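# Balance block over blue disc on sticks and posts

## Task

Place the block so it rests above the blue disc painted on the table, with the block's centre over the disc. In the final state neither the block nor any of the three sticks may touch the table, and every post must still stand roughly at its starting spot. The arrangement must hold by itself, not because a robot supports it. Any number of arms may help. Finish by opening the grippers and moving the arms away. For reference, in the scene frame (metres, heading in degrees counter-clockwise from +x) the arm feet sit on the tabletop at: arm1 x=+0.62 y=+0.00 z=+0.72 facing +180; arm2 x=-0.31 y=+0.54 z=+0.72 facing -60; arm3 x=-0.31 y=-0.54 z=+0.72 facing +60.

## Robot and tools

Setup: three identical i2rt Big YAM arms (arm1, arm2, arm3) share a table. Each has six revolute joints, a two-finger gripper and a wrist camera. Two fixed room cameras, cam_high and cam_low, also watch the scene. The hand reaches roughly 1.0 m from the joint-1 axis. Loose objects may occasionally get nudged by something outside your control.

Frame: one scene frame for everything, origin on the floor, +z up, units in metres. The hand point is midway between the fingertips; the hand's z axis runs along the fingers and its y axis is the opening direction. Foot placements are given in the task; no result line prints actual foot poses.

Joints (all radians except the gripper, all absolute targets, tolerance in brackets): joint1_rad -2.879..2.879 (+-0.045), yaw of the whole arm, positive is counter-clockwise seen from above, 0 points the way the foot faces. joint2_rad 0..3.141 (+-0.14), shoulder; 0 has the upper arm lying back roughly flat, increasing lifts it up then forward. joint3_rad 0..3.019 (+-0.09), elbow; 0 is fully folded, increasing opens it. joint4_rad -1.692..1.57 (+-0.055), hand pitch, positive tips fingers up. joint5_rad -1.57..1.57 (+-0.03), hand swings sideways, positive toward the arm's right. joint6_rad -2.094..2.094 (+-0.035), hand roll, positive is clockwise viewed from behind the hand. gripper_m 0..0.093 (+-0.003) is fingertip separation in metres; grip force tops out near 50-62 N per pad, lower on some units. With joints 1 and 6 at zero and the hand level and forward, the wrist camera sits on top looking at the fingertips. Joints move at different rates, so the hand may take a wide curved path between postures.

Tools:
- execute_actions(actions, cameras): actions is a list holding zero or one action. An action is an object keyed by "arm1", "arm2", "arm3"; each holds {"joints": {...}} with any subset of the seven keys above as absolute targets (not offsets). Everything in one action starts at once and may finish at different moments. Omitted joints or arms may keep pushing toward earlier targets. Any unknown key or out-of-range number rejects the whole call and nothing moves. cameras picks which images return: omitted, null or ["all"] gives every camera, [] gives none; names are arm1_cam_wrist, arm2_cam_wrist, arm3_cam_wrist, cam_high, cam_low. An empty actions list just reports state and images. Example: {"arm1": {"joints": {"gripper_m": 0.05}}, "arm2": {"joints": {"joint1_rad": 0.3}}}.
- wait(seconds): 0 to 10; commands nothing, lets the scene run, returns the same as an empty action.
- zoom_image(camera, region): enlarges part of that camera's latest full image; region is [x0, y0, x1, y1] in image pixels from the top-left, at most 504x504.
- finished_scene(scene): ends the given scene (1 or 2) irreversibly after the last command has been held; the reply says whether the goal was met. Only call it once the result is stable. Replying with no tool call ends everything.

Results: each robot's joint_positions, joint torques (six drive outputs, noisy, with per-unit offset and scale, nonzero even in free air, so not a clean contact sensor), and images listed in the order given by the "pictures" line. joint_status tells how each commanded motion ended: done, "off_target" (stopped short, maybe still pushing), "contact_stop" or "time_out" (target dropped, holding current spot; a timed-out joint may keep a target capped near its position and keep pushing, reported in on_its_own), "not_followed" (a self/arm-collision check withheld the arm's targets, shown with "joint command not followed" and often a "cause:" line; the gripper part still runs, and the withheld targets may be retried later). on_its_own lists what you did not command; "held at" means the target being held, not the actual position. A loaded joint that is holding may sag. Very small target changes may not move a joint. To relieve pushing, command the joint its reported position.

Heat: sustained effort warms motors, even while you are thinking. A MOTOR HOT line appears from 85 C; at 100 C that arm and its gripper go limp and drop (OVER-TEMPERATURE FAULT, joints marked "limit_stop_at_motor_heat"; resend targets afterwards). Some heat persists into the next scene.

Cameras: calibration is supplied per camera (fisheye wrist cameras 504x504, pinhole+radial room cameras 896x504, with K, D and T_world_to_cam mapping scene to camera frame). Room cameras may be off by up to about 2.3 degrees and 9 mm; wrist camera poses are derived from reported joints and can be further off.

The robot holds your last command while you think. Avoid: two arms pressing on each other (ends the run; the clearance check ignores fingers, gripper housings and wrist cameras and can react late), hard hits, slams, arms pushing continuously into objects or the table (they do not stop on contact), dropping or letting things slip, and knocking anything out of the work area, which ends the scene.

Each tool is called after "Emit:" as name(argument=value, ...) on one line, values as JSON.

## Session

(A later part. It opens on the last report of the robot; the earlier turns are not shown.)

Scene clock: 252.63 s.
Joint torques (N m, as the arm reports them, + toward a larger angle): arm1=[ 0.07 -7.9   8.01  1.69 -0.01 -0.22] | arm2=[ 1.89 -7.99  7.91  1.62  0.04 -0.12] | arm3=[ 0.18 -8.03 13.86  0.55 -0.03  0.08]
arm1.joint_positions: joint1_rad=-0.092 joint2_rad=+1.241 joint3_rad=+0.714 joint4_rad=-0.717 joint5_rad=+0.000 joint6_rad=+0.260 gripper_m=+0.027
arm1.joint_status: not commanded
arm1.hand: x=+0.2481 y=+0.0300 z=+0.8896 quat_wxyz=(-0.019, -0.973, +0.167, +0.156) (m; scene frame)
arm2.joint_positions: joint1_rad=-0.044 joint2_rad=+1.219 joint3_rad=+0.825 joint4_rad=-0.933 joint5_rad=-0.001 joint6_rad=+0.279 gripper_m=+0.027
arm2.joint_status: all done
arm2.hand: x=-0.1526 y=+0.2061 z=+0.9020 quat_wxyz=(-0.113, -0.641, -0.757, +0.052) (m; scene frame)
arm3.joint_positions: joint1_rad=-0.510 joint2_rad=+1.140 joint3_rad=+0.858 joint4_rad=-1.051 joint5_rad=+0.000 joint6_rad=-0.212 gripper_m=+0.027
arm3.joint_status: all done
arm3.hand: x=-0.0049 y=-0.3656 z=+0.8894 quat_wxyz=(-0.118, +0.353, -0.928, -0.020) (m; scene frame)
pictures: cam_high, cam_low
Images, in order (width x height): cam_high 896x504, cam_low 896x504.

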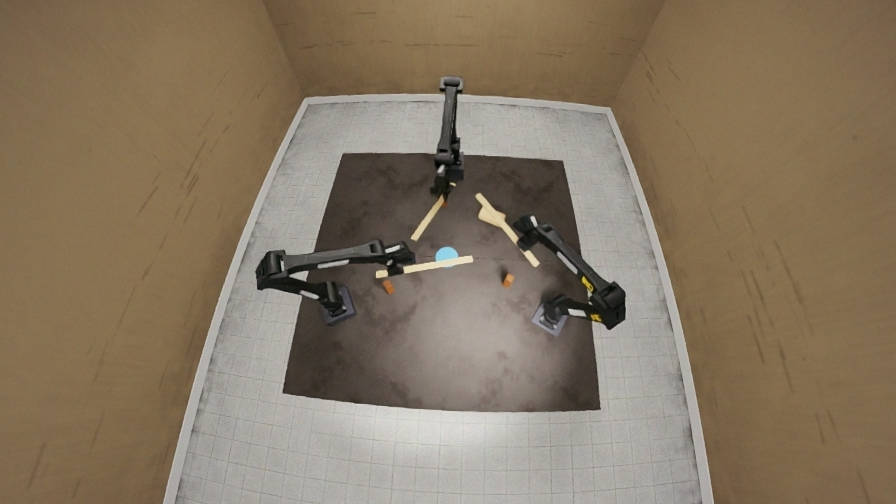

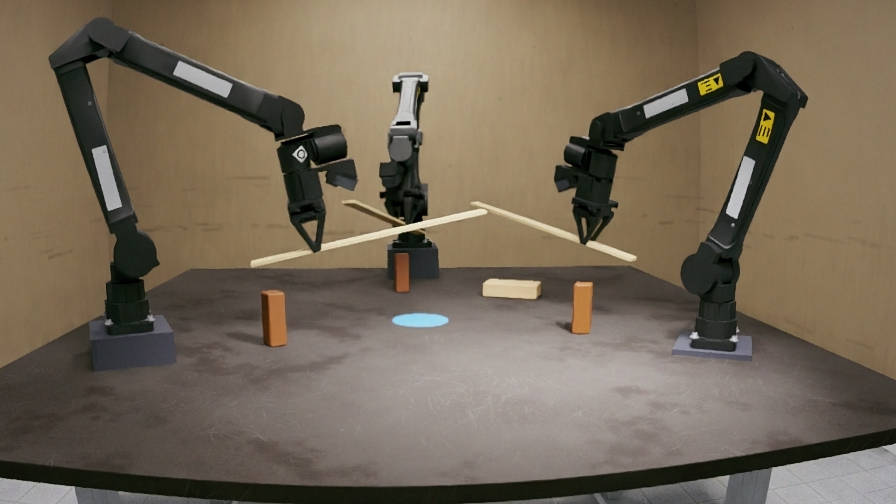

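Emit:
execute_actions(actions=[{"arm2":{"joints":{"joint6_rad":0.18}},"arm3":{"joints":{"joint1_rad":-0.073,"joint2_rad":1.21,"joint3_rad":0.99,"joint4_rad":-1.06,"joint6_rad":0.2}}}], cameras=["cam_high","cam_low"])

Scene clock: 262.47 s.
Joint torques (N m, as the arm reports them, + toward a larger angle): arm1=[-0.05 -8.12  8.01  1.65  0.01 -0.23] | arm2=[ 1.97 -7.77  7.92  1.58  0.03 -0.13] | arm3=[-0.15 -9.39 15.2   0.66  0.02  0.05]
arm1.joint_positions: joint1_rad=-0.092 joint2_rad=+1.241 joint3_rad=+0.714 joint4_rad=-0.717 joint5_rad=+0.000 joint6_rad=+0.260 gripper_m=+0.027
arm1.joint_status: not commanded
arm1.hand: x=+0.2481 y=+0.0300 z=+0.8896 quat_wxyz=(-0.019, -0.973, +0.167, +0.156) (m; scene frame)
arm2.joint_positions: joint1_rad=-0.044 joint2_rad=+1.219 joint3_rad=+0.825 joint4_rad=-0.933 joint5_rad=-0.001 joint6_rad=+0.189 gripper_m=+0.027
arm2.joint_status: all done
arm2.hand: x=-0.1526 y=+0.2061 z=+0.9020 quat_wxyz=(-0.110, -0.607, -0.785, +0.057) (m; scene frame)
arm3.joint_positions: joint1_rad=-0.071 joint2_rad=+1.205 joint3_rad=+0.922 joint4_rad=-1.054 joint5_rad=+0.000 joint6_rad=+0.188 gripper_m=+0.027
arm3.joint_status: all done
arm3.hand: x=-0.0934 y=-0.2330 z=+0.8949 quat_wxyz=(-0.099, +0.371, -0.921, -0.066) (m; scene frame)
pictures: cam_high, cam_low
Images, in order (width x height): cam_high 896x504, cam_low 896x504.

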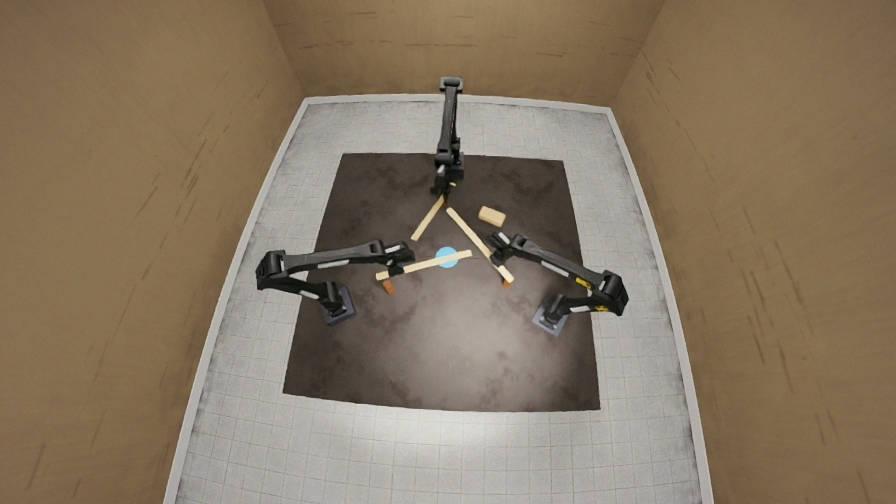

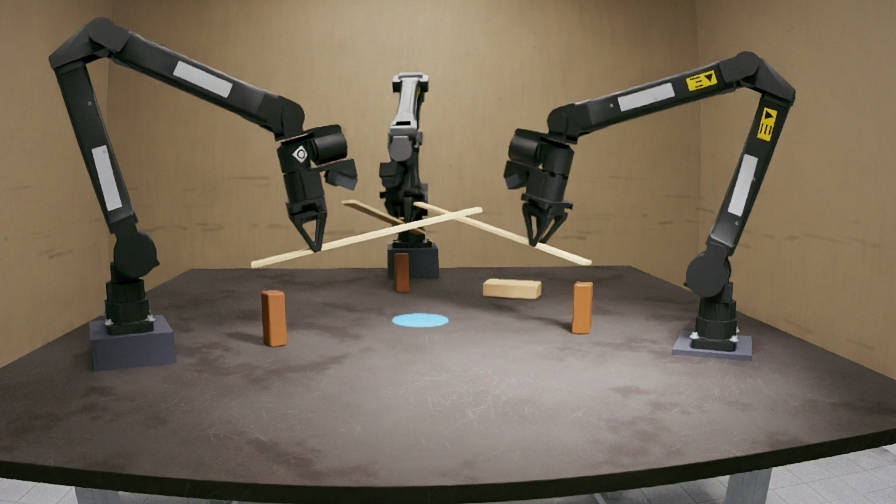

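Emit:
execute_actions(actions=[{"arm1":{"joints":{"joint4_rad":-0.635,"joint6_rad":0.03}},"arm2":{"joints":{"joint4_rad":-0.85,"joint6_rad":0.05}},"arm3":{"joints":{"joint3_rad":0.94,"joint4_rad":-0.975,"joint6_rad":0.0}}}])

Emit:
zoom_image(camera="cam_low", region=[240, 130, 620, 350])

Emit:
zoom_image(camera="cam_high", region=[360, 160, 540, 310])

Scene clock: 272.47 s.
Joint torques (N m, as the arm reports them, + toward a larger angle): arm1=[ 0.29 -8.14  8.05  1.87 -0.02 -0.22] | arm2=[ 1.94 -8.16  8.04  1.93  0.03 -0.15] | arm3=[-0.1  -9.85 11.16  1.92 -0.01 -0.17]
arm1.joint_positions: joint1_rad=-0.092 joint2_rad=+1.241 joint3_rad=+0.714 joint4_rad=-0.653 joint5_rad=+0.000 joint6_rad=+0.040 gripper_m=+0.027
arm1.joint_status: all done
arm1.hand: x=+0.2334 y=+0.0312 z=+0.8949 quat_wxyz=(-0.002, -0.980, +0.058, +0.188) (m; scene frame)
arm2.joint_positions: joint1_rad=-0.044 joint2_rad=+1.219 joint3_rad=+0.825 joint4_rad=-0.868 joint5_rad=-0.001 joint6_rad=+0.059 gripper_m=+0.027
arm2.joint_status: all done
arm2.hand: x=-0.1459 y=+0.1922 z=+0.9065 quat_wxyz=(-0.134, -0.552, -0.819, +0.080) (m; scene frame)
arm3.joint_positions: joint1_rad=-0.071 joint2_rad=+1.205 joint3_rad=+0.922 joint4_rad=-0.996 joint5_rad=+0.000 joint6_rad=+0.012 gripper_m=+0.027
arm3.joint_status: all done
arm3.hand: x=-0.0855 y=-0.2218 z=+0.8986 quat_wxyz=(-0.129, +0.449, -0.881, -0.070) (m; scene frame)
pictures: arm1_cam_wrist, arm2_cam_wrist, arm3_cam_wrist, cam_high, cam_low
camera_calibration (this result's frames):
arm1_cam_wrist: T_world_to_cam=[[0.106103, 0.994066, -0.0239872, -0.0344375], [0.962445, -0.096606, 0.253705, -0.444986], [0.249882, -0.0500053, -0.966984, 0.928197], [0, 0, 0, 1]] pos_world=[0.199989, 0.0376596, 1.00962]
arm2_cam_wrist: T_world_to_cam=[[-0.923387, -0.383625, -0.0137434, -0.0457864], [-0.368451, 0.87568, 0.312135, -0.505429], [-0.107708, 0.293285, -0.949938, 0.914248], [0, 0, 0, 1]] pos_world=[-0.130032, 0.156894, 1.02561]
arm3_cam_wrist: T_world_to_cam=[[0.816161, -0.577622, 0.0152851, -0.0735912], [-0.549185, -0.767214, 0.331328, -0.511131], [-0.179655, -0.278811, -0.943392, 0.897803], [0, 0, 0, 1]] pos_world=[-0.0593483, -0.184337, 1.01746]
Images, in order (width x height): arm1_cam_wrist 504x504, arm2_cam_wrist 504x504, arm3_cam_wrist 504x504, cam_high 896x504, cam_low 896x504.

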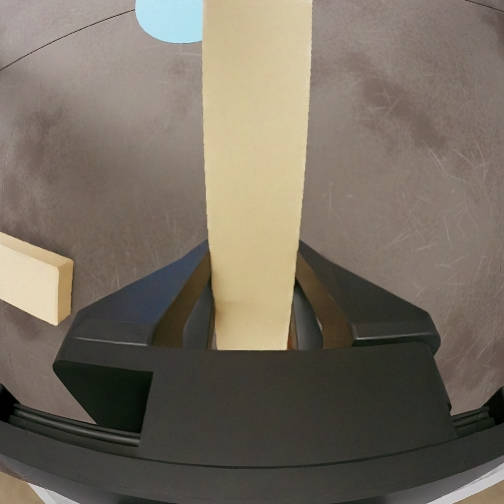

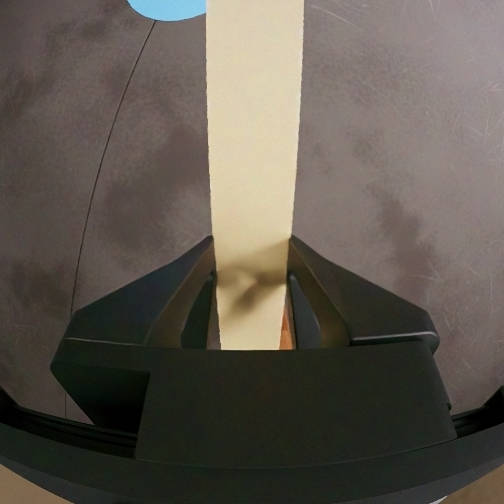

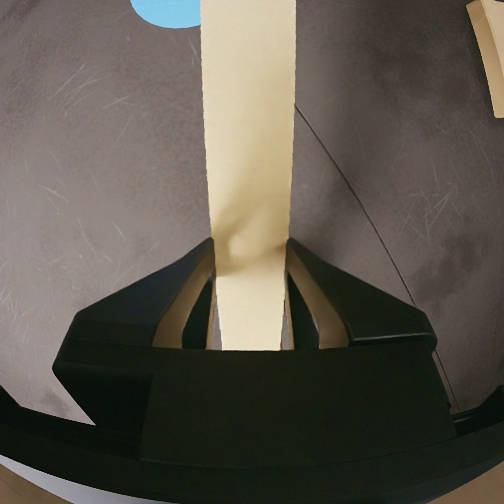

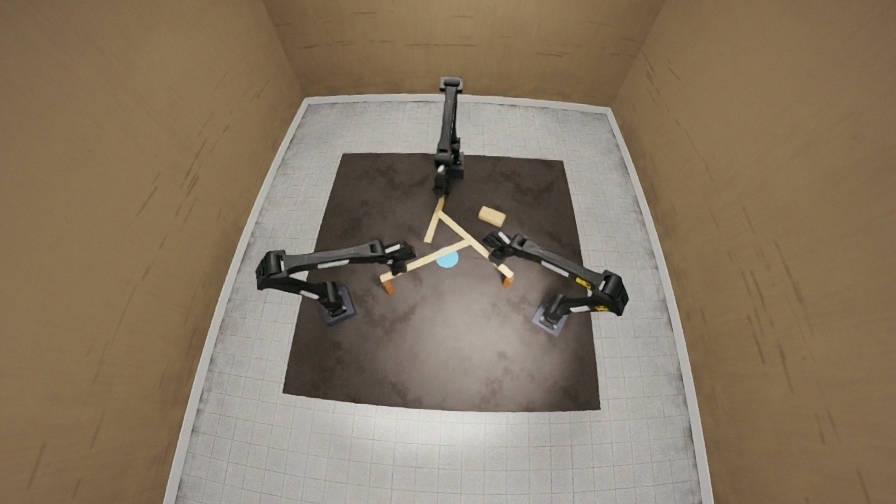

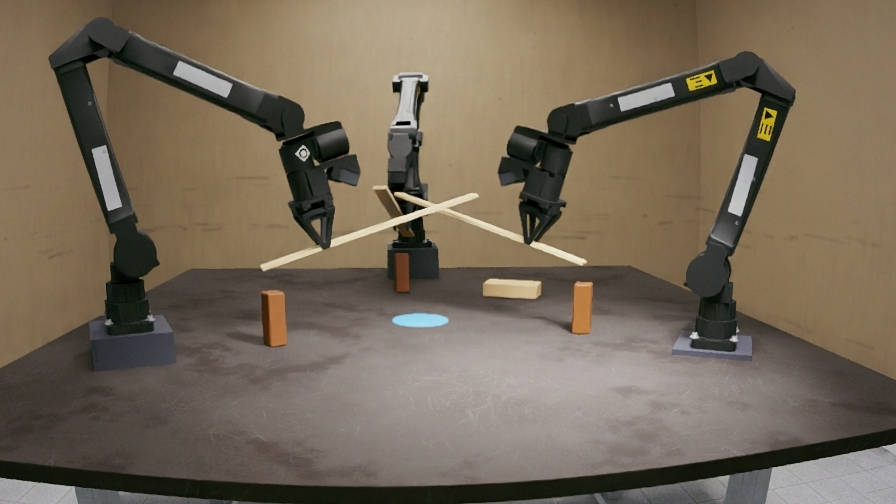

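Region (240, 130, 620, 350) of cam_low's 896x504 image, scaled by 1.326, with more detail than that image has; it fills the top 292 rows of this view, and the rest is white.

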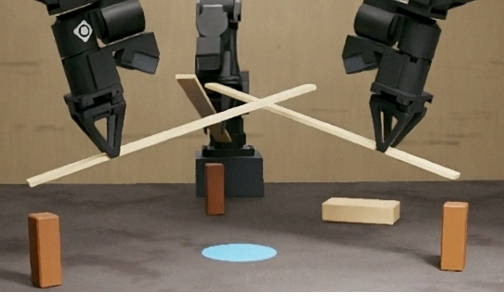

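Region (360, 160, 540, 310) of cam_high's 896x504 image, scaled by 2.800, with more detail than that image has.

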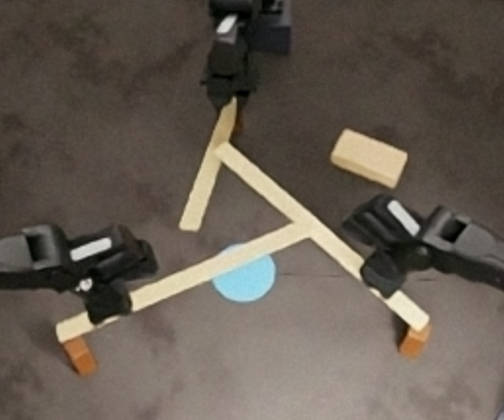

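Emit:
execute_actions(actions=[{"arm1":{"joints":{"joint4_rad":-0.71,"joint6_rad":-0.094}},"arm2":{"joints":{"joint6_rad":-0.066}},"arm3":{"joints":{"joint6_rad":-0.12}}}])

Emit:
zoom_image(camera="cam_low", region=[240, 130, 620, 350])

Emit:
zoom_image(camera="cam_high", region=[360, 160, 540, 310])

Scene clock: 282.83 s.
Joint torques (N m, as the arm reports them, + toward a larger angle): arm1=[ 0.13 -8.02  8.    0.63 -0.02 -0.21] | arm2=[ 1.86 -8.01  7.99  1.9   0.01 -0.13] | arm3=[-0.06 -9.7  11.11  1.94 -0.02 -0.2 ]
arm1.joint_positions: joint1_rad=-0.092 joint2_rad=+1.241 joint3_rad=+0.714 joint4_rad=-0.703 joint5_rad=+0.000 joint6_rad=-0.084 gripper_m=+0.027
arm1.joint_status: all done
arm1.hand: x=+0.2448 y=+0.0302 z=+0.8907 quat_wxyz=(+0.008, -0.986, -0.003, +0.164) (m; scene frame)
arm2.joint_positions: joint1_rad=-0.044 joint2_rad=+1.219 joint3_rad=+0.825 joint4_rad=-0.868 joint5_rad=-0.001 joint6_rad=-0.057 gripper_m=+0.027
arm2.joint_status: all done
arm2.hand: x=-0.1459 y=+0.1922 z=+0.9065 quat_wxyz=(-0.129, -0.503, -0.850, +0.088) (m; scene frame)
arm3.joint_positions: joint1_rad=-0.071 joint2_rad=+1.205 joint3_rad=+0.922 joint4_rad=-0.996 joint5_rad=+0.000 joint6_rad=-0.109 gripper_m=+0.027
arm3.joint_status: all done
arm3.hand: x=-0.0855 y=-0.2218 z=+0.8986 quat_wxyz=(-0.133, +0.501, -0.853, -0.062) (m; scene frame)
pictures: arm1_cam_wrist, arm2_cam_wrist, arm3_cam_wrist, cam_high, cam_low
camera_calibration (this result's frames):
arm1_cam_wrist: T_world_to_cam=[[-0.0103509, 0.999792, 0.0175838, -0.0435267], [0.953512, 0.00457232, 0.301321, -0.498262], [0.301178, 0.0198853, -0.953361, 0.894418], [0, 0, 0, 1]] pos_world=[0.205269, 0.02801, 1.0036]
arm2_cam_wrist: T_world_to_cam=[[-0.875412, -0.482874, 0.0220592, -0.0521607], [-0.452767, 0.835103, 0.312419, -0.510189], [-0.169281, 0.263508, -0.949688, 0.910761], [0, 0, 0, 1]] pos_world=[-0.122485, 0.160881, 1.02548]
arm3_cam_wrist: T_world_to_cam=[[0.876238, -0.47925, 0.0502557, -0.078058], [-0.467166, -0.819279, 0.332472, -0.5167], [-0.118164, -0.314802, -0.941773, 0.893619], [0, 0, 0, 1]] pos_world=[-0.0673934, -0.179417, 1.0173]
Images, in order (width x height): arm1_cam_wrist 504x504, arm2_cam_wrist 504x504, arm3_cam_wrist 504x504, cam_high 896x504, cam_low 896x504.

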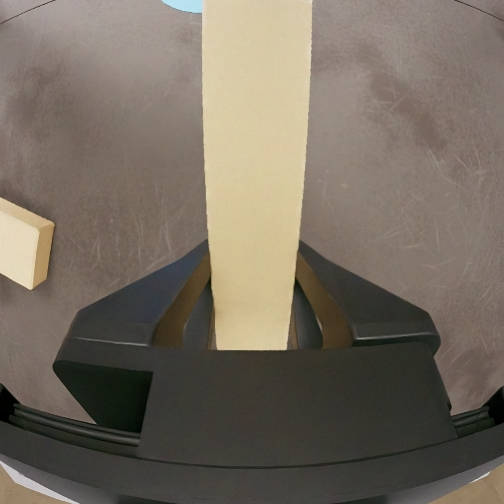

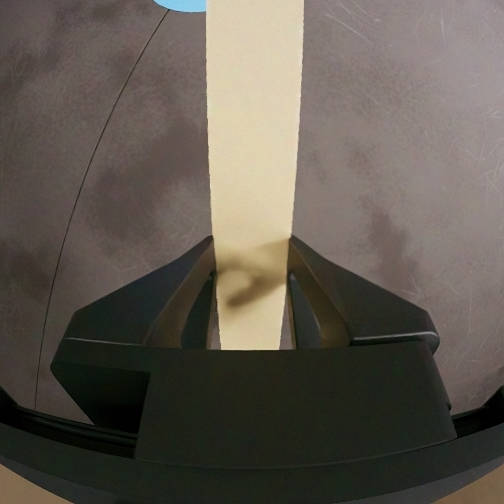

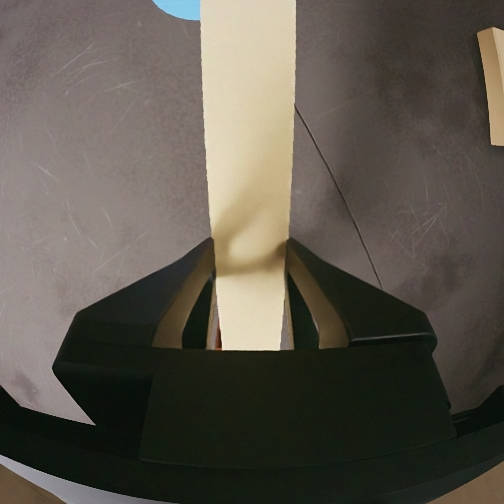

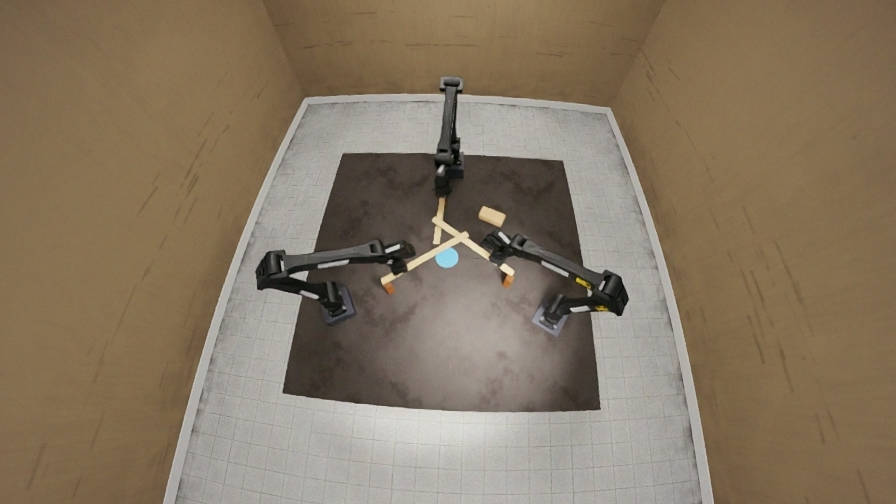

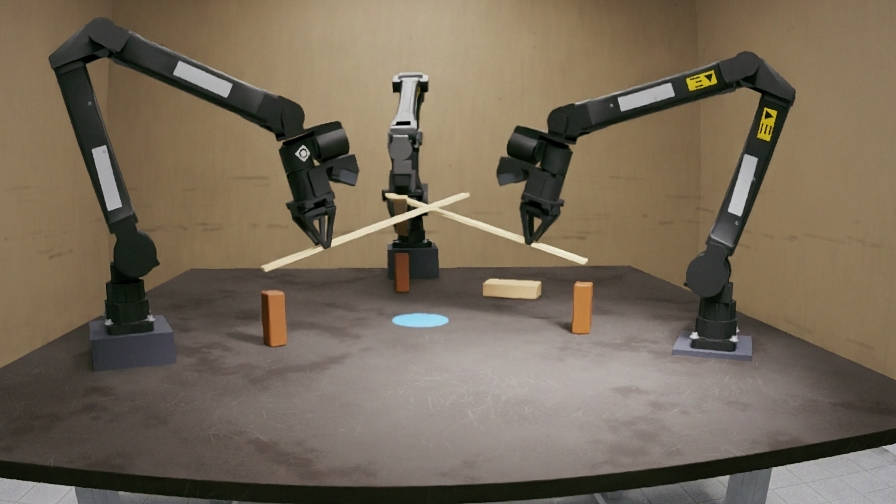

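Region (240, 130, 620, 350) of cam_low's 896x504 image, scaled by 1.326, with more detail than that image has; it fills the top 292 rows of this view, and the rest is white.

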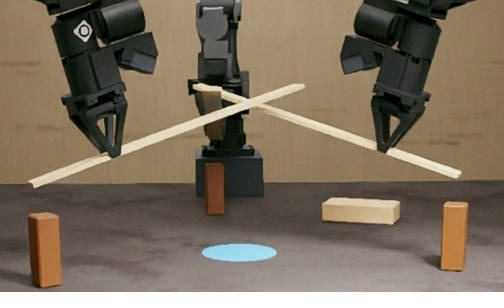

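Region (360, 160, 540, 310) of cam_high's 896x504 image, scaled by 2.800, with more detail than that image has.

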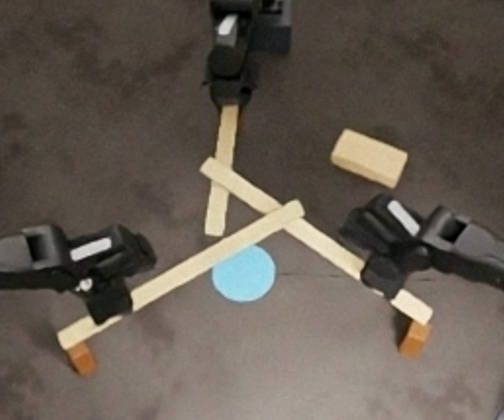

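Emit:
execute_actions(actions=[{"arm1":{"joints":{"joint6_rad":0.2}}}], cameras=[])

Emit:
execute_actions(actions=[{"arm1":{"joints":{"joint2_rad":1.315,"joint3_rad":0.84,"joint4_rad":-0.735}}}], cameras=["cam_high","cam_low"])

Scene clock: 307.30 s.
Joint torques (N m, as the arm reports them, + toward a larger angle): arm1=[ 0.01 -7.91  8.02  0.63  0.   -0.01] | arm2=[ 1.85 -7.99  8.02  1.88  0.02 -0.12] | arm3=[-0.24 -9.7  11.11  1.97 -0.03 -0.17]
arm1.joint_positions: joint1_rad=-0.092 joint2_rad=+1.241 joint3_rad=+0.714 joint4_rad=-0.703 joint5_rad=+0.000 joint6_rad=+0.189 gripper_m=+0.027
arm1.joint_status: all done
arm1.hand: x=+0.2448 y=+0.0302 z=+0.8907 quat_wxyz=(-0.014, -0.978, +0.132, +0.163) (m; scene frame)
arm2.joint_positions: joint1_rad=-0.044 joint2_rad=+1.219 joint3_rad=+0.825 joint4_rad=-0.868 joint5_rad=-0.001 joint6_rad=-0.057 gripper_m=+0.027
arm2.joint_status: not commanded
arm2.hand: x=-0.1459 y=+0.1922 z=+0.9065 quat_wxyz=(-0.129, -0.503, -0.850, +0.088) (m; scene frame)
arm3.joint_positions: joint1_rad=-0.071 joint2_rad=+1.205 joint3_rad=+0.922 joint4_rad=-0.996 joint5_rad=+0.000 joint6_rad=-0.109 gripper_m=+0.027
arm3.joint_status: not commanded
arm3.hand: x=-0.0855 y=-0.2218 z=+0.8986 quat_wxyz=(-0.133, +0.501, -0.853, -0.062) (m; scene frame)
pictures: none
No camera images: the call's "cameras" was empty. Leave "cameras" out to get every camera's image.

Scene clock: 308.20 s.
Joint torques (N m, as the arm reports them, + toward a larger angle): arm1=[ 0.3  -9.96 11.21  0.57  0.    0.  ] | arm2=[ 1.82 -7.99  8.03  1.9   0.01 -0.12] | arm3=[-0.09 -9.74 11.14  1.92 -0.02 -0.17]
arm1.joint_positions: joint1_rad=-0.092 joint2_rad=+1.320 joint3_rad=+0.793 joint4_rad=-0.731 joint5_rad=+0.000 joint6_rad=+0.190 gripper_m=+0.027
arm1.joint_status: all done
arm1.hand: x=+0.2210 y=+0.0321 z=+0.8921 quat_wxyz=(-0.014, -0.980, +0.132, +0.150) (m; scene frame)
arm2.joint_positions: joint1_rad=-0.044 joint2_rad=+1.219 joint3_rad=+0.825 joint4_rad=-0.868 joint5_rad=-0.001 joint6_rad=-0.057 gripper_m=+0.027
arm2.joint_status: not commanded
arm2.hand: x=-0.1459 y=+0.1922 z=+0.9065 quat_wxyz=(-0.129, -0.503, -0.850, +0.088) (m; scene frame)
arm3.joint_positions: joint1_rad=-0.071 joint2_rad=+1.205 joint3_rad=+0.922 joint4_rad=-0.996 joint5_rad=+0.000 joint6_rad=-0.109 gripper_m=+0.027
arm3.joint_status: not commanded
arm3.hand: x=-0.0855 y=-0.2218 z=+0.8986 quat_wxyz=(-0.133, +0.501, -0.853, -0.062) (m; scene frame)
pictures: cam_high, cam_low
Images, in order (width x height): cam_high 896x504, cam_low 896x504.

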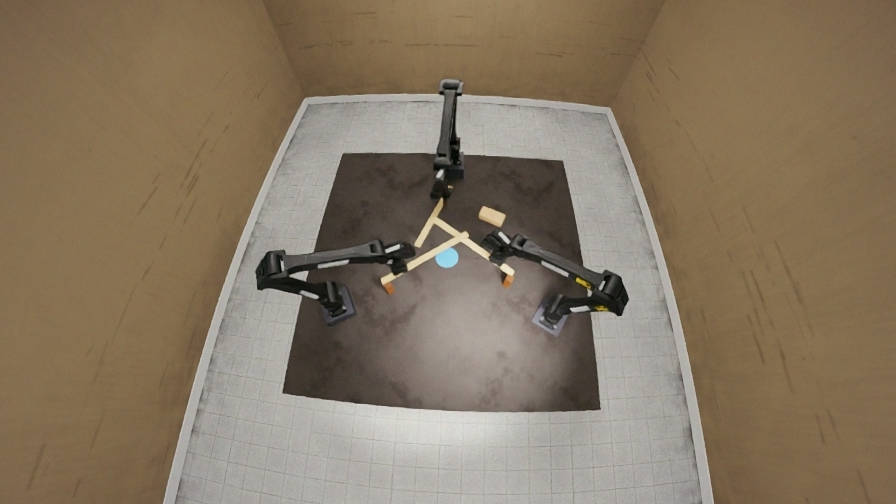

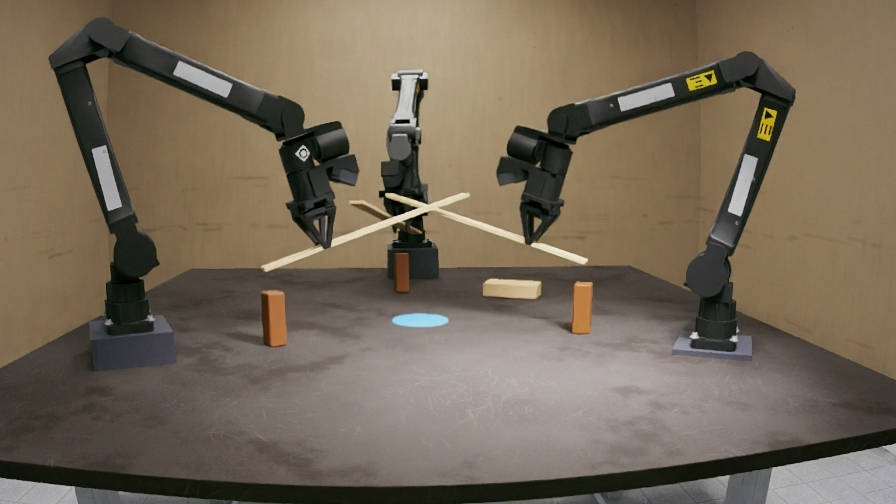

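Emit:
execute_actions(actions=[{"arm1":{"joints":{"joint3_rad":0.81,"joint4_rad":-0.675,"joint6_rad":-0.13}}}], cameras=["cam_high","cam_low"])

Emit:
zoom_image(camera="cam_low", region=[330, 160, 510, 300])

Emit:
zoom_image(camera="cam_high", region=[360, 160, 540, 310])

Scene clock: 319.20 s.
Joint torques (N m, as the arm reports them, + toward a larger angle): arm1=[ 0.02 -9.35  8.84  1.72 -0.04 -0.15] | arm2=[ 2.01 -7.98  8.01  1.87  0.01 -0.13] | arm3=[-0.16 -9.65 11.14  1.93 -0.01 -0.17]
arm1.joint_positions: joint1_rad=-0.092 joint2_rad=+1.320 joint3_rad=+0.793 joint4_rad=-0.693 joint5_rad=+0.000 joint6_rad=-0.120 gripper_m=+0.027
arm1.joint_status: all done
arm1.hand: x=+0.2121 y=+0.0328 z=+0.8951 quat_wxyz=(+0.012, -0.985, -0.020, +0.169) (m; scene frame)
arm2.joint_positions: joint1_rad=-0.044 joint2_rad=+1.219 joint3_rad=+0.825 joint4_rad=-0.868 joint5_rad=-0.001 joint6_rad=-0.057 gripper_m=+0.027
arm2.joint_status: not commanded
arm2.hand: x=-0.1459 y=+0.1922 z=+0.9065 quat_wxyz=(-0.129, -0.503, -0.850, +0.088) (m; scene frame)
arm3.joint_positions: joint1_rad=-0.071 joint2_rad=+1.205 joint3_rad=+0.922 joint4_rad=-0.996 joint5_rad=+0.000 joint6_rad=-0.109 gripper_m=+0.027
arm3.joint_status: not commanded
arm3.hand: x=-0.0855 y=-0.2218 z=+0.8986 quat_wxyz=(-0.133, +0.501, -0.853, -0.062) (m; scene frame)
pictures: cam_high, cam_low
Images, in order (width x height): cam_high 896x504, cam_low 896x504.

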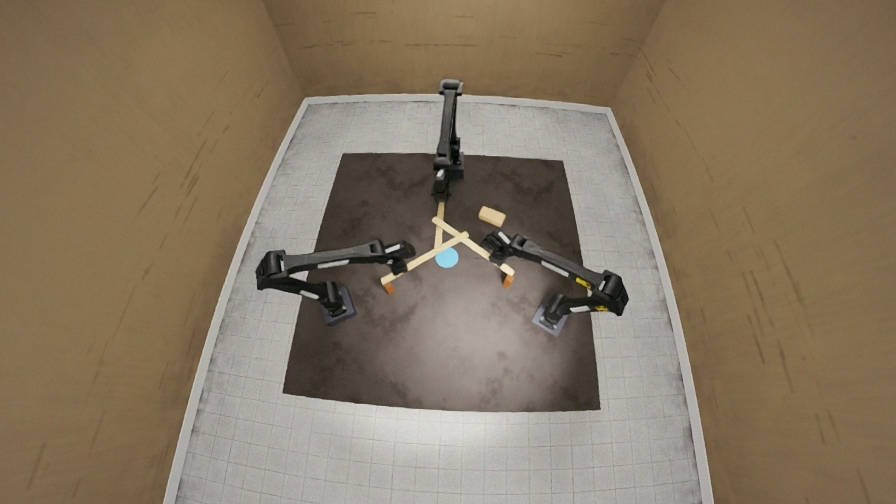

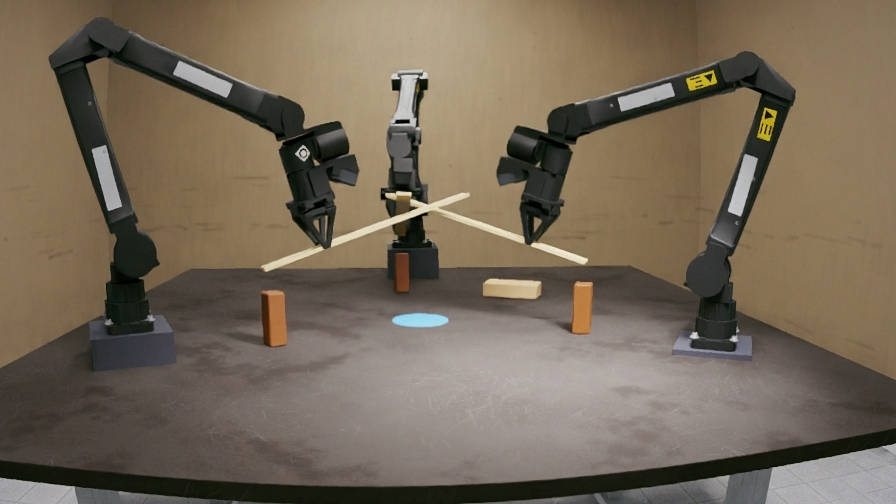

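Region (330, 160, 510, 300) of cam_low's 896x504 image, scaled by 2.800, with more detail than that image has.

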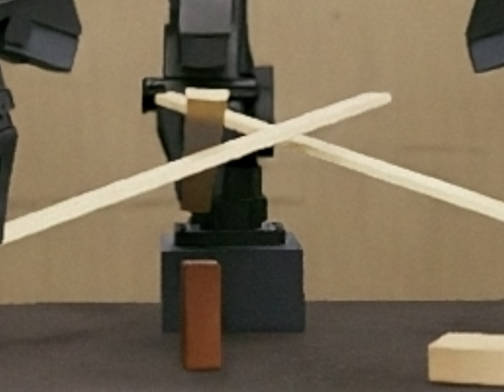

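Region (360, 160, 540, 310) of cam_high's 896x504 image, scaled by 2.800, with more detail than that image has.

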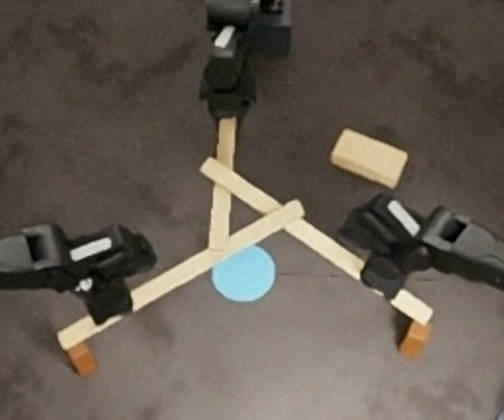

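Emit:
execute_actions(actions=[{"arm1":{"joints":{"joint1_rad":-0.065,"joint2_rad":1.40}},"arm2":{"joints":{"joint2_rad":1.30}},"arm3":{"joints":{"joint2_rad":1.285}}}])

Emit:
zoom_image(camera="cam_low", region=[330, 180, 510, 320])

Emit:
zoom_image(camera="cam_high", region=[360, 160, 540, 310])

Scene clock: 327.70 s.
Joint torques (N m, as the arm reports them, + toward a larger angle): arm1=[ 1.47 -9.98  8.42  1.48 -0.02 -0.2 ] | arm2=[ 1.87 -9.83  7.4   1.69  0.02 -0.12] | arm3=[ -0.09 -10.58  10.77   1.72  -0.02  -0.16]
arm1.joint_positions: joint1_rad=-0.078 joint2_rad=+1.407 joint3_rad=+0.793 joint4_rad=-0.690 joint5_rad=+0.000 joint6_rad=-0.121 gripper_m=+0.027
arm1.joint_status: all done
arm1.hand: x=+0.2161 y=+0.0263 z=+0.8619 quat_wxyz=(+0.007, -0.991, -0.028, +0.128) (m; scene frame)
arm2.joint_positions: joint1_rad=-0.044 joint2_rad=+1.315 joint3_rad=+0.825 joint4_rad=-0.865 joint5_rad=-0.001 joint6_rad=-0.057 gripper_m=+0.027
arm2.joint_status: all done
arm2.hand: x=-0.1465 y=+0.1931 z=+0.8723 quat_wxyz=(-0.091, -0.506, -0.855, +0.062) (m; scene frame)
arm3.joint_positions: joint1_rad=-0.071 joint2_rad=+1.282 joint3_rad=+0.922 joint4_rad=-0.994 joint5_rad=+0.000 joint6_rad=-0.109 gripper_m=+0.027
arm3.joint_status: all done
arm3.hand: x=-0.0842 y=-0.2199 z=+0.8708 quat_wxyz=(-0.100, +0.504, -0.857, -0.047) (m; scene frame)
pictures: arm1_cam_wrist, arm2_cam_wrist, arm3_cam_wrist, cam_high, cam_low
camera_calibration (this result's frames):
arm1_cam_wrist: T_world_to_cam=[[-0.0623786, 0.997843, 0.0204629, -0.0305357], [0.927769, 0.0504159, 0.369733, -0.516857], [0.367904, 0.0420483, -0.928912, 0.839647], [0, 0, 0, 1]] pos_world=[0.168709, 0.0212218, 0.971683]
arm2_cam_wrist: T_world_to_cam=[[-0.874597, -0.48457, 0.0164881, -0.0461396], [-0.438645, 0.80528, 0.398891, -0.568078], [-0.206568, 0.341637, -0.91685, 0.828777], [0, 0, 0, 1]] pos_world=[-0.118339, 0.151963, 0.987227]
arm3_cam_wrist: T_world_to_cam=[[0.878494, -0.475937, 0.0416267, -0.0684029], [-0.450997, -0.79739, 0.400962, -0.558742], [-0.15764, -0.371016, -0.915149, 0.829289], [0, 0, 0, 1]] pos_world=[-0.0611704, -0.170411, 0.985804]
Images, in order (width x height): arm1_cam_wrist 504x504, arm2_cam_wrist 504x504, arm3_cam_wrist 504x504, cam_high 896x504, cam_low 896x504.

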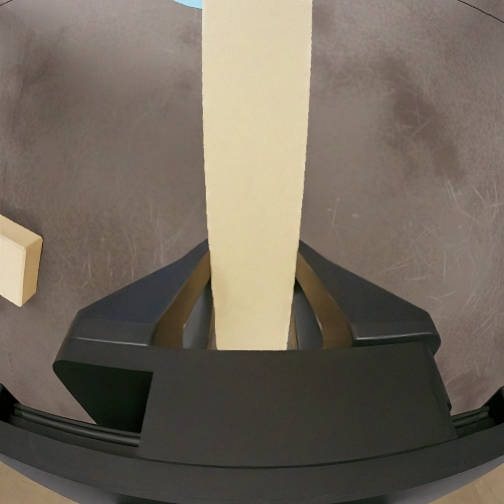

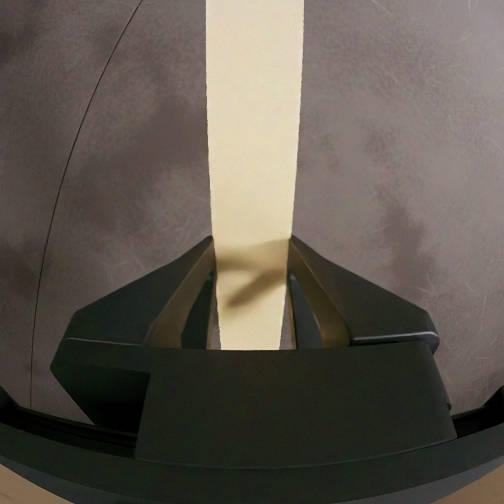

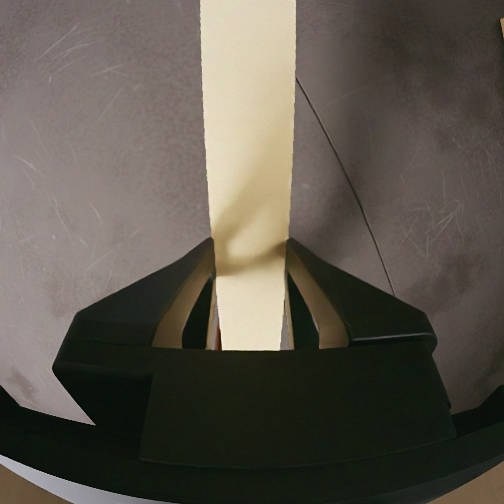

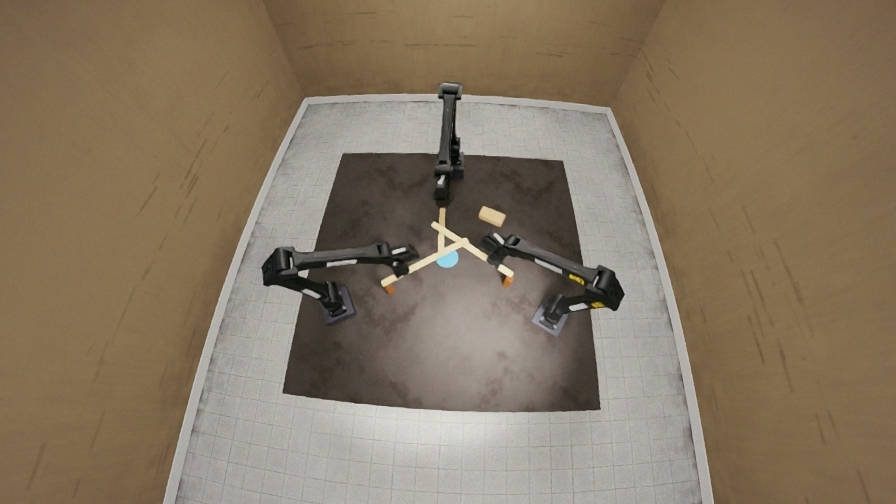

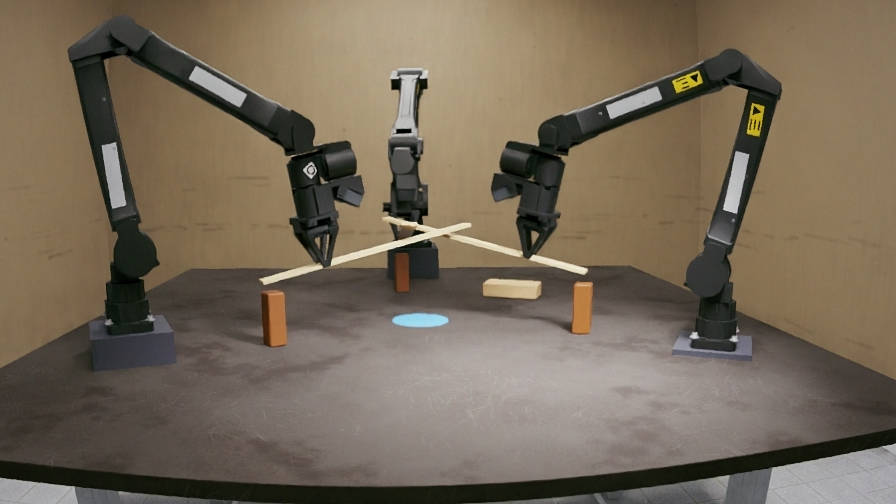

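Region (330, 180, 510, 320) of cam_low's 896x504 image, scaled by 2.800, with more detail than that image has.

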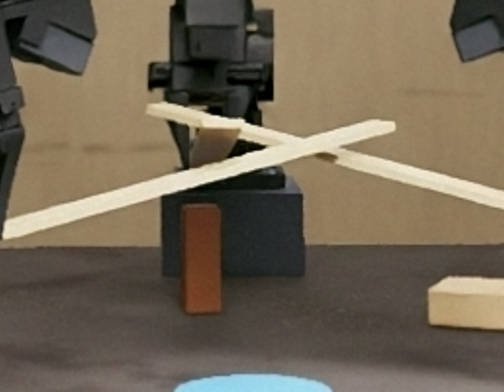

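Region (360, 160, 540, 310) of cam_high's 896x504 image, scaled by 2.800, with more detail than that image has.

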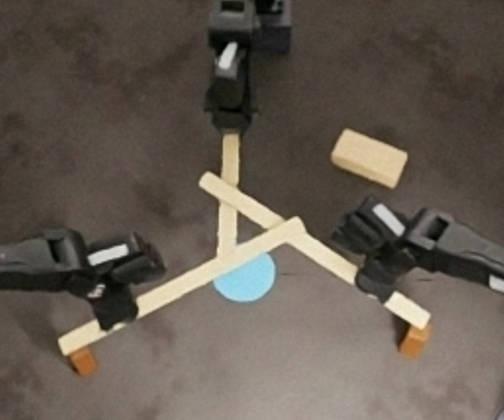

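Emit:
execute_actions(actions=[{"arm2":{"joints":{"joint6_rad":-0.10}},"arm3":{"joints":{"joint1_rad":-0.04,"joint4_rad":-1.045}}}], cameras=[])

Emit:
execute_actions(actions=[{"arm1":{"joints":{"joint2_rad":1.455}},"arm2":{"joints":{"joint2_rad":1.36}},"arm3":{"joints":{"joint2_rad":1.335}}}])

Emit:
zoom_image(camera="cam_low", region=[240, 200, 620, 350])

Emit:
zoom_image(camera="cam_high", region=[360, 160, 540, 310])

Scene clock: 341.60 s.
Joint torques (N m, as the arm reports them, + toward a larger angle): arm1=[  1.61 -10.49   8.4    1.48  -0.04  -0.2 ] | arm2=[  2.01 -10.3    7.59   1.65   0.01  -0.15] | arm3=[  0.44 -10.61  10.74   0.16  -0.01  -0.16]
arm1.joint_positions: joint1_rad=-0.078 joint2_rad=+1.407 joint3_rad=+0.793 joint4_rad=-0.690 joint5_rad=+0.000 joint6_rad=-0.121 gripper_m=+0.027
arm1.joint_status: not commanded
arm1.hand: x=+0.2162 y=+0.0263 z=+0.8619 quat_wxyz=(+0.007, -0.991, -0.028, +0.128) (m; scene frame)
arm2.joint_positions: joint1_rad=-0.044 joint2_rad=+1.315 joint3_rad=+0.825 joint4_rad=-0.865 joint5_rad=-0.001 joint6_rad=-0.088 gripper_m=+0.027
arm2.joint_status: all done
arm2.hand: x=-0.1465 y=+0.1931 z=+0.8723 quat_wxyz=(-0.090, -0.493, -0.863, +0.064) (m; scene frame)
arm3.joint_positions: joint1_rad=-0.046 joint2_rad=+1.282 joint3_rad=+0.922 joint4_rad=-1.031 joint5_rad=+0.000 joint6_rad=-0.109 gripper_m=+0.027
arm3.joint_status: all done
arm3.hand: x=-0.0971 y=-0.2218 z=+0.8690 quat_wxyz=(-0.083, +0.515, -0.852, -0.040) (m; scene frame)
pictures: none
No camera images: the call's "cameras" was empty. Leave "cameras" out to get every camera's image.

Scene clock: 342.30 s.
Joint torques (N m, as the arm reports them, + toward a larger angle): arm1=[  1.24 -10.25   8.1    1.38  -0.02  -0.21] | arm2=[ 1.73 -9.87  7.43  1.47  0.01 -0.15] | arm3=[  0.46 -10.19  10.49   0.18  -0.02  -0.16]
arm1.joint_positions: joint1_rad=-0.078 joint2_rad=+1.458 joint3_rad=+0.793 joint4_rad=-0.690 joint5_rad=+0.000 joint6_rad=-0.121 gripper_m=+0.027
arm1.joint_status: all done
arm1.hand: x=+0.2205 y=+0.0258 z=+0.8424 quat_wxyz=(+0.004, -0.994, -0.028, +0.103) (m; scene frame)
arm2.joint_positions: joint1_rad=-0.044 joint2_rad=+1.365 joint3_rad=+0.825 joint4_rad=-0.864 joint5_rad=-0.001 joint6_rad=-0.090 gripper_m=+0.027
arm2.joint_status: all done
arm2.hand: x=-0.1473 y=+0.1947 z=+0.8541 quat_wxyz=(-0.070, -0.494, -0.865, +0.050) (m; scene frame)
arm3.joint_positions: joint1_rad=-0.046 joint2_rad=+1.323 joint3_rad=+0.922 joint4_rad=-1.033 joint5_rad=+0.000 joint6_rad=-0.109 gripper_m=+0.027
arm3.joint_status: all done
arm3.hand: x=-0.0975 y=-0.2223 z=+0.8540 quat_wxyz=(-0.063, +0.516, -0.854, -0.031) (m; scene frame)
pictures: arm1_cam_wrist, arm2_cam_wrist, arm3_cam_wrist, cam_high, cam_low
camera_calibration (this result's frames):
arm1_cam_wrist: T_world_to_cam=[[-0.0638049, 0.997864, 0.0140201, -0.0236387], [0.907526, 0.0521732, 0.416743, -0.548891], [0.415122, 0.0393139, -0.908916, 0.792708], [0, 0, 0, 1]] pos_world=[0.167555, 0.0210612, 0.949583]
arm2_cam_wrist: T_world_to_cam=[[-0.858136, -0.513071, 0.019015, -0.0399636], [-0.452581, 0.773413, 0.443849, -0.59678], [-0.242432, 0.372277, -0.8959, 0.782282], [0, 0, 0, 1]] pos_world=[-0.114735, 0.149828, 0.966486]
arm3_cam_wrist: T_world_to_cam=[[0.891805, -0.451299, 0.0318372, -0.0420069], [-0.411093, -0.778948, 0.473543, -0.613931], [-0.18891, -0.435396, -0.880195, 0.763701], [0, 0, 0, 1]] pos_world=[-0.0706502, -0.164666, 0.964266]
Images, in order (width x height): arm1_cam_wrist 504x504, arm2_cam_wrist 504x504, arm3_cam_wrist 504x504, cam_high 896x504, cam_low 896x504.

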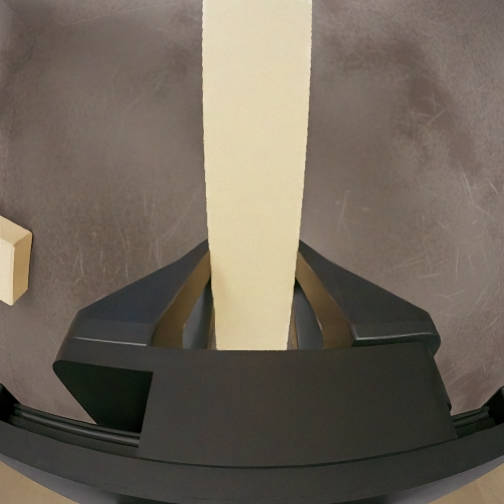

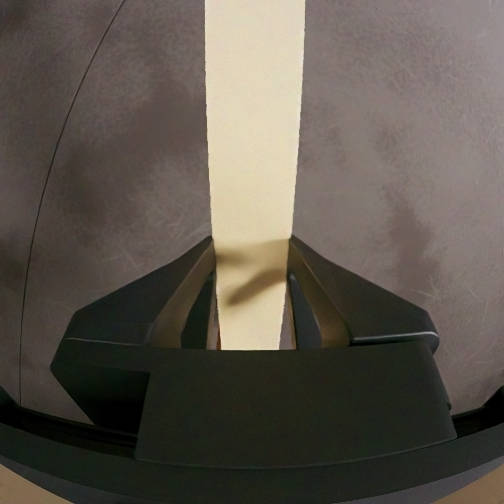

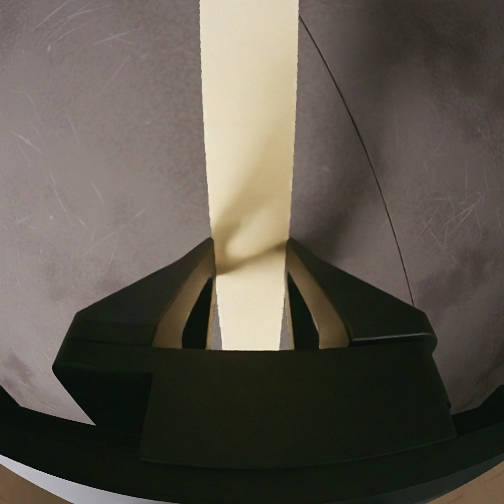

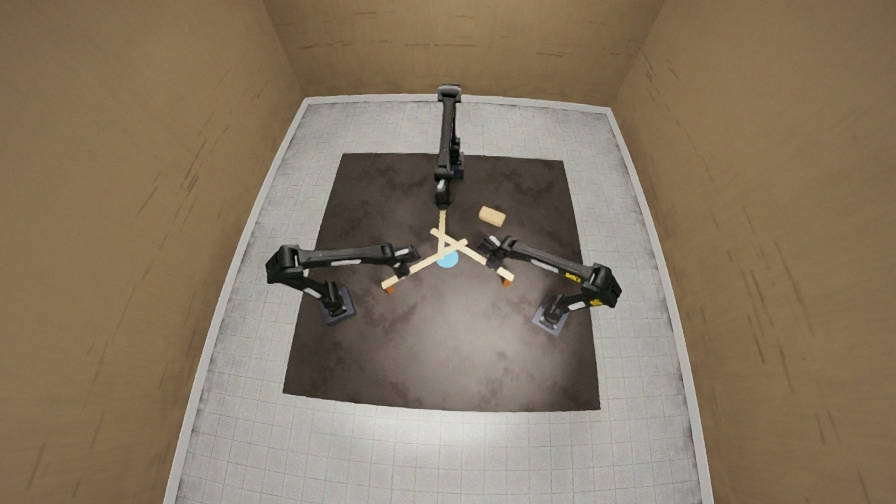

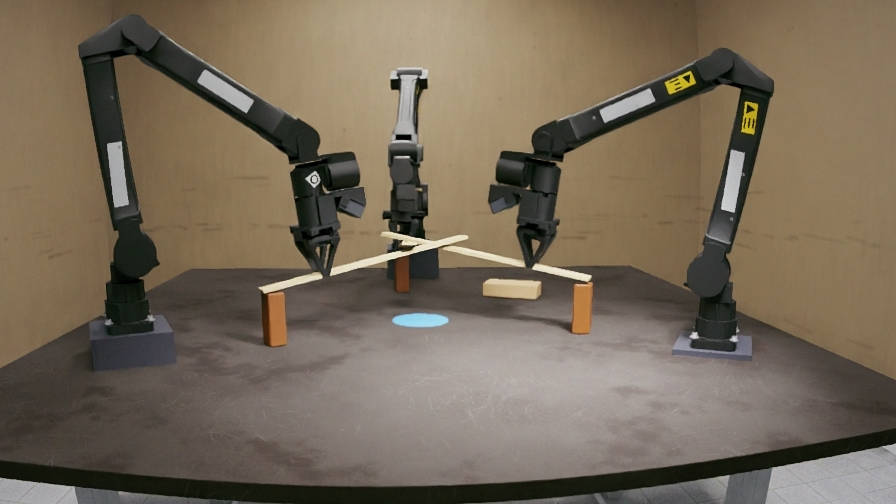

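Region (240, 200, 620, 350) of cam_low's 896x504 image, scaled by 1.326, with more detail than that image has; it fills the top 199 rows of this view, and the rest is white.

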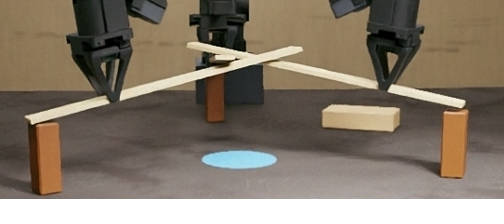

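Region (360, 160, 540, 310) of cam_high's 896x504 image, scaled by 2.800, with more detail than that image has.

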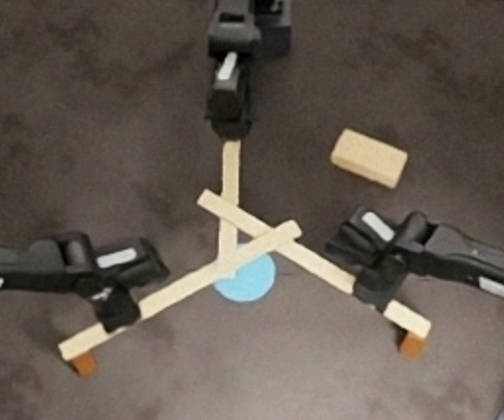

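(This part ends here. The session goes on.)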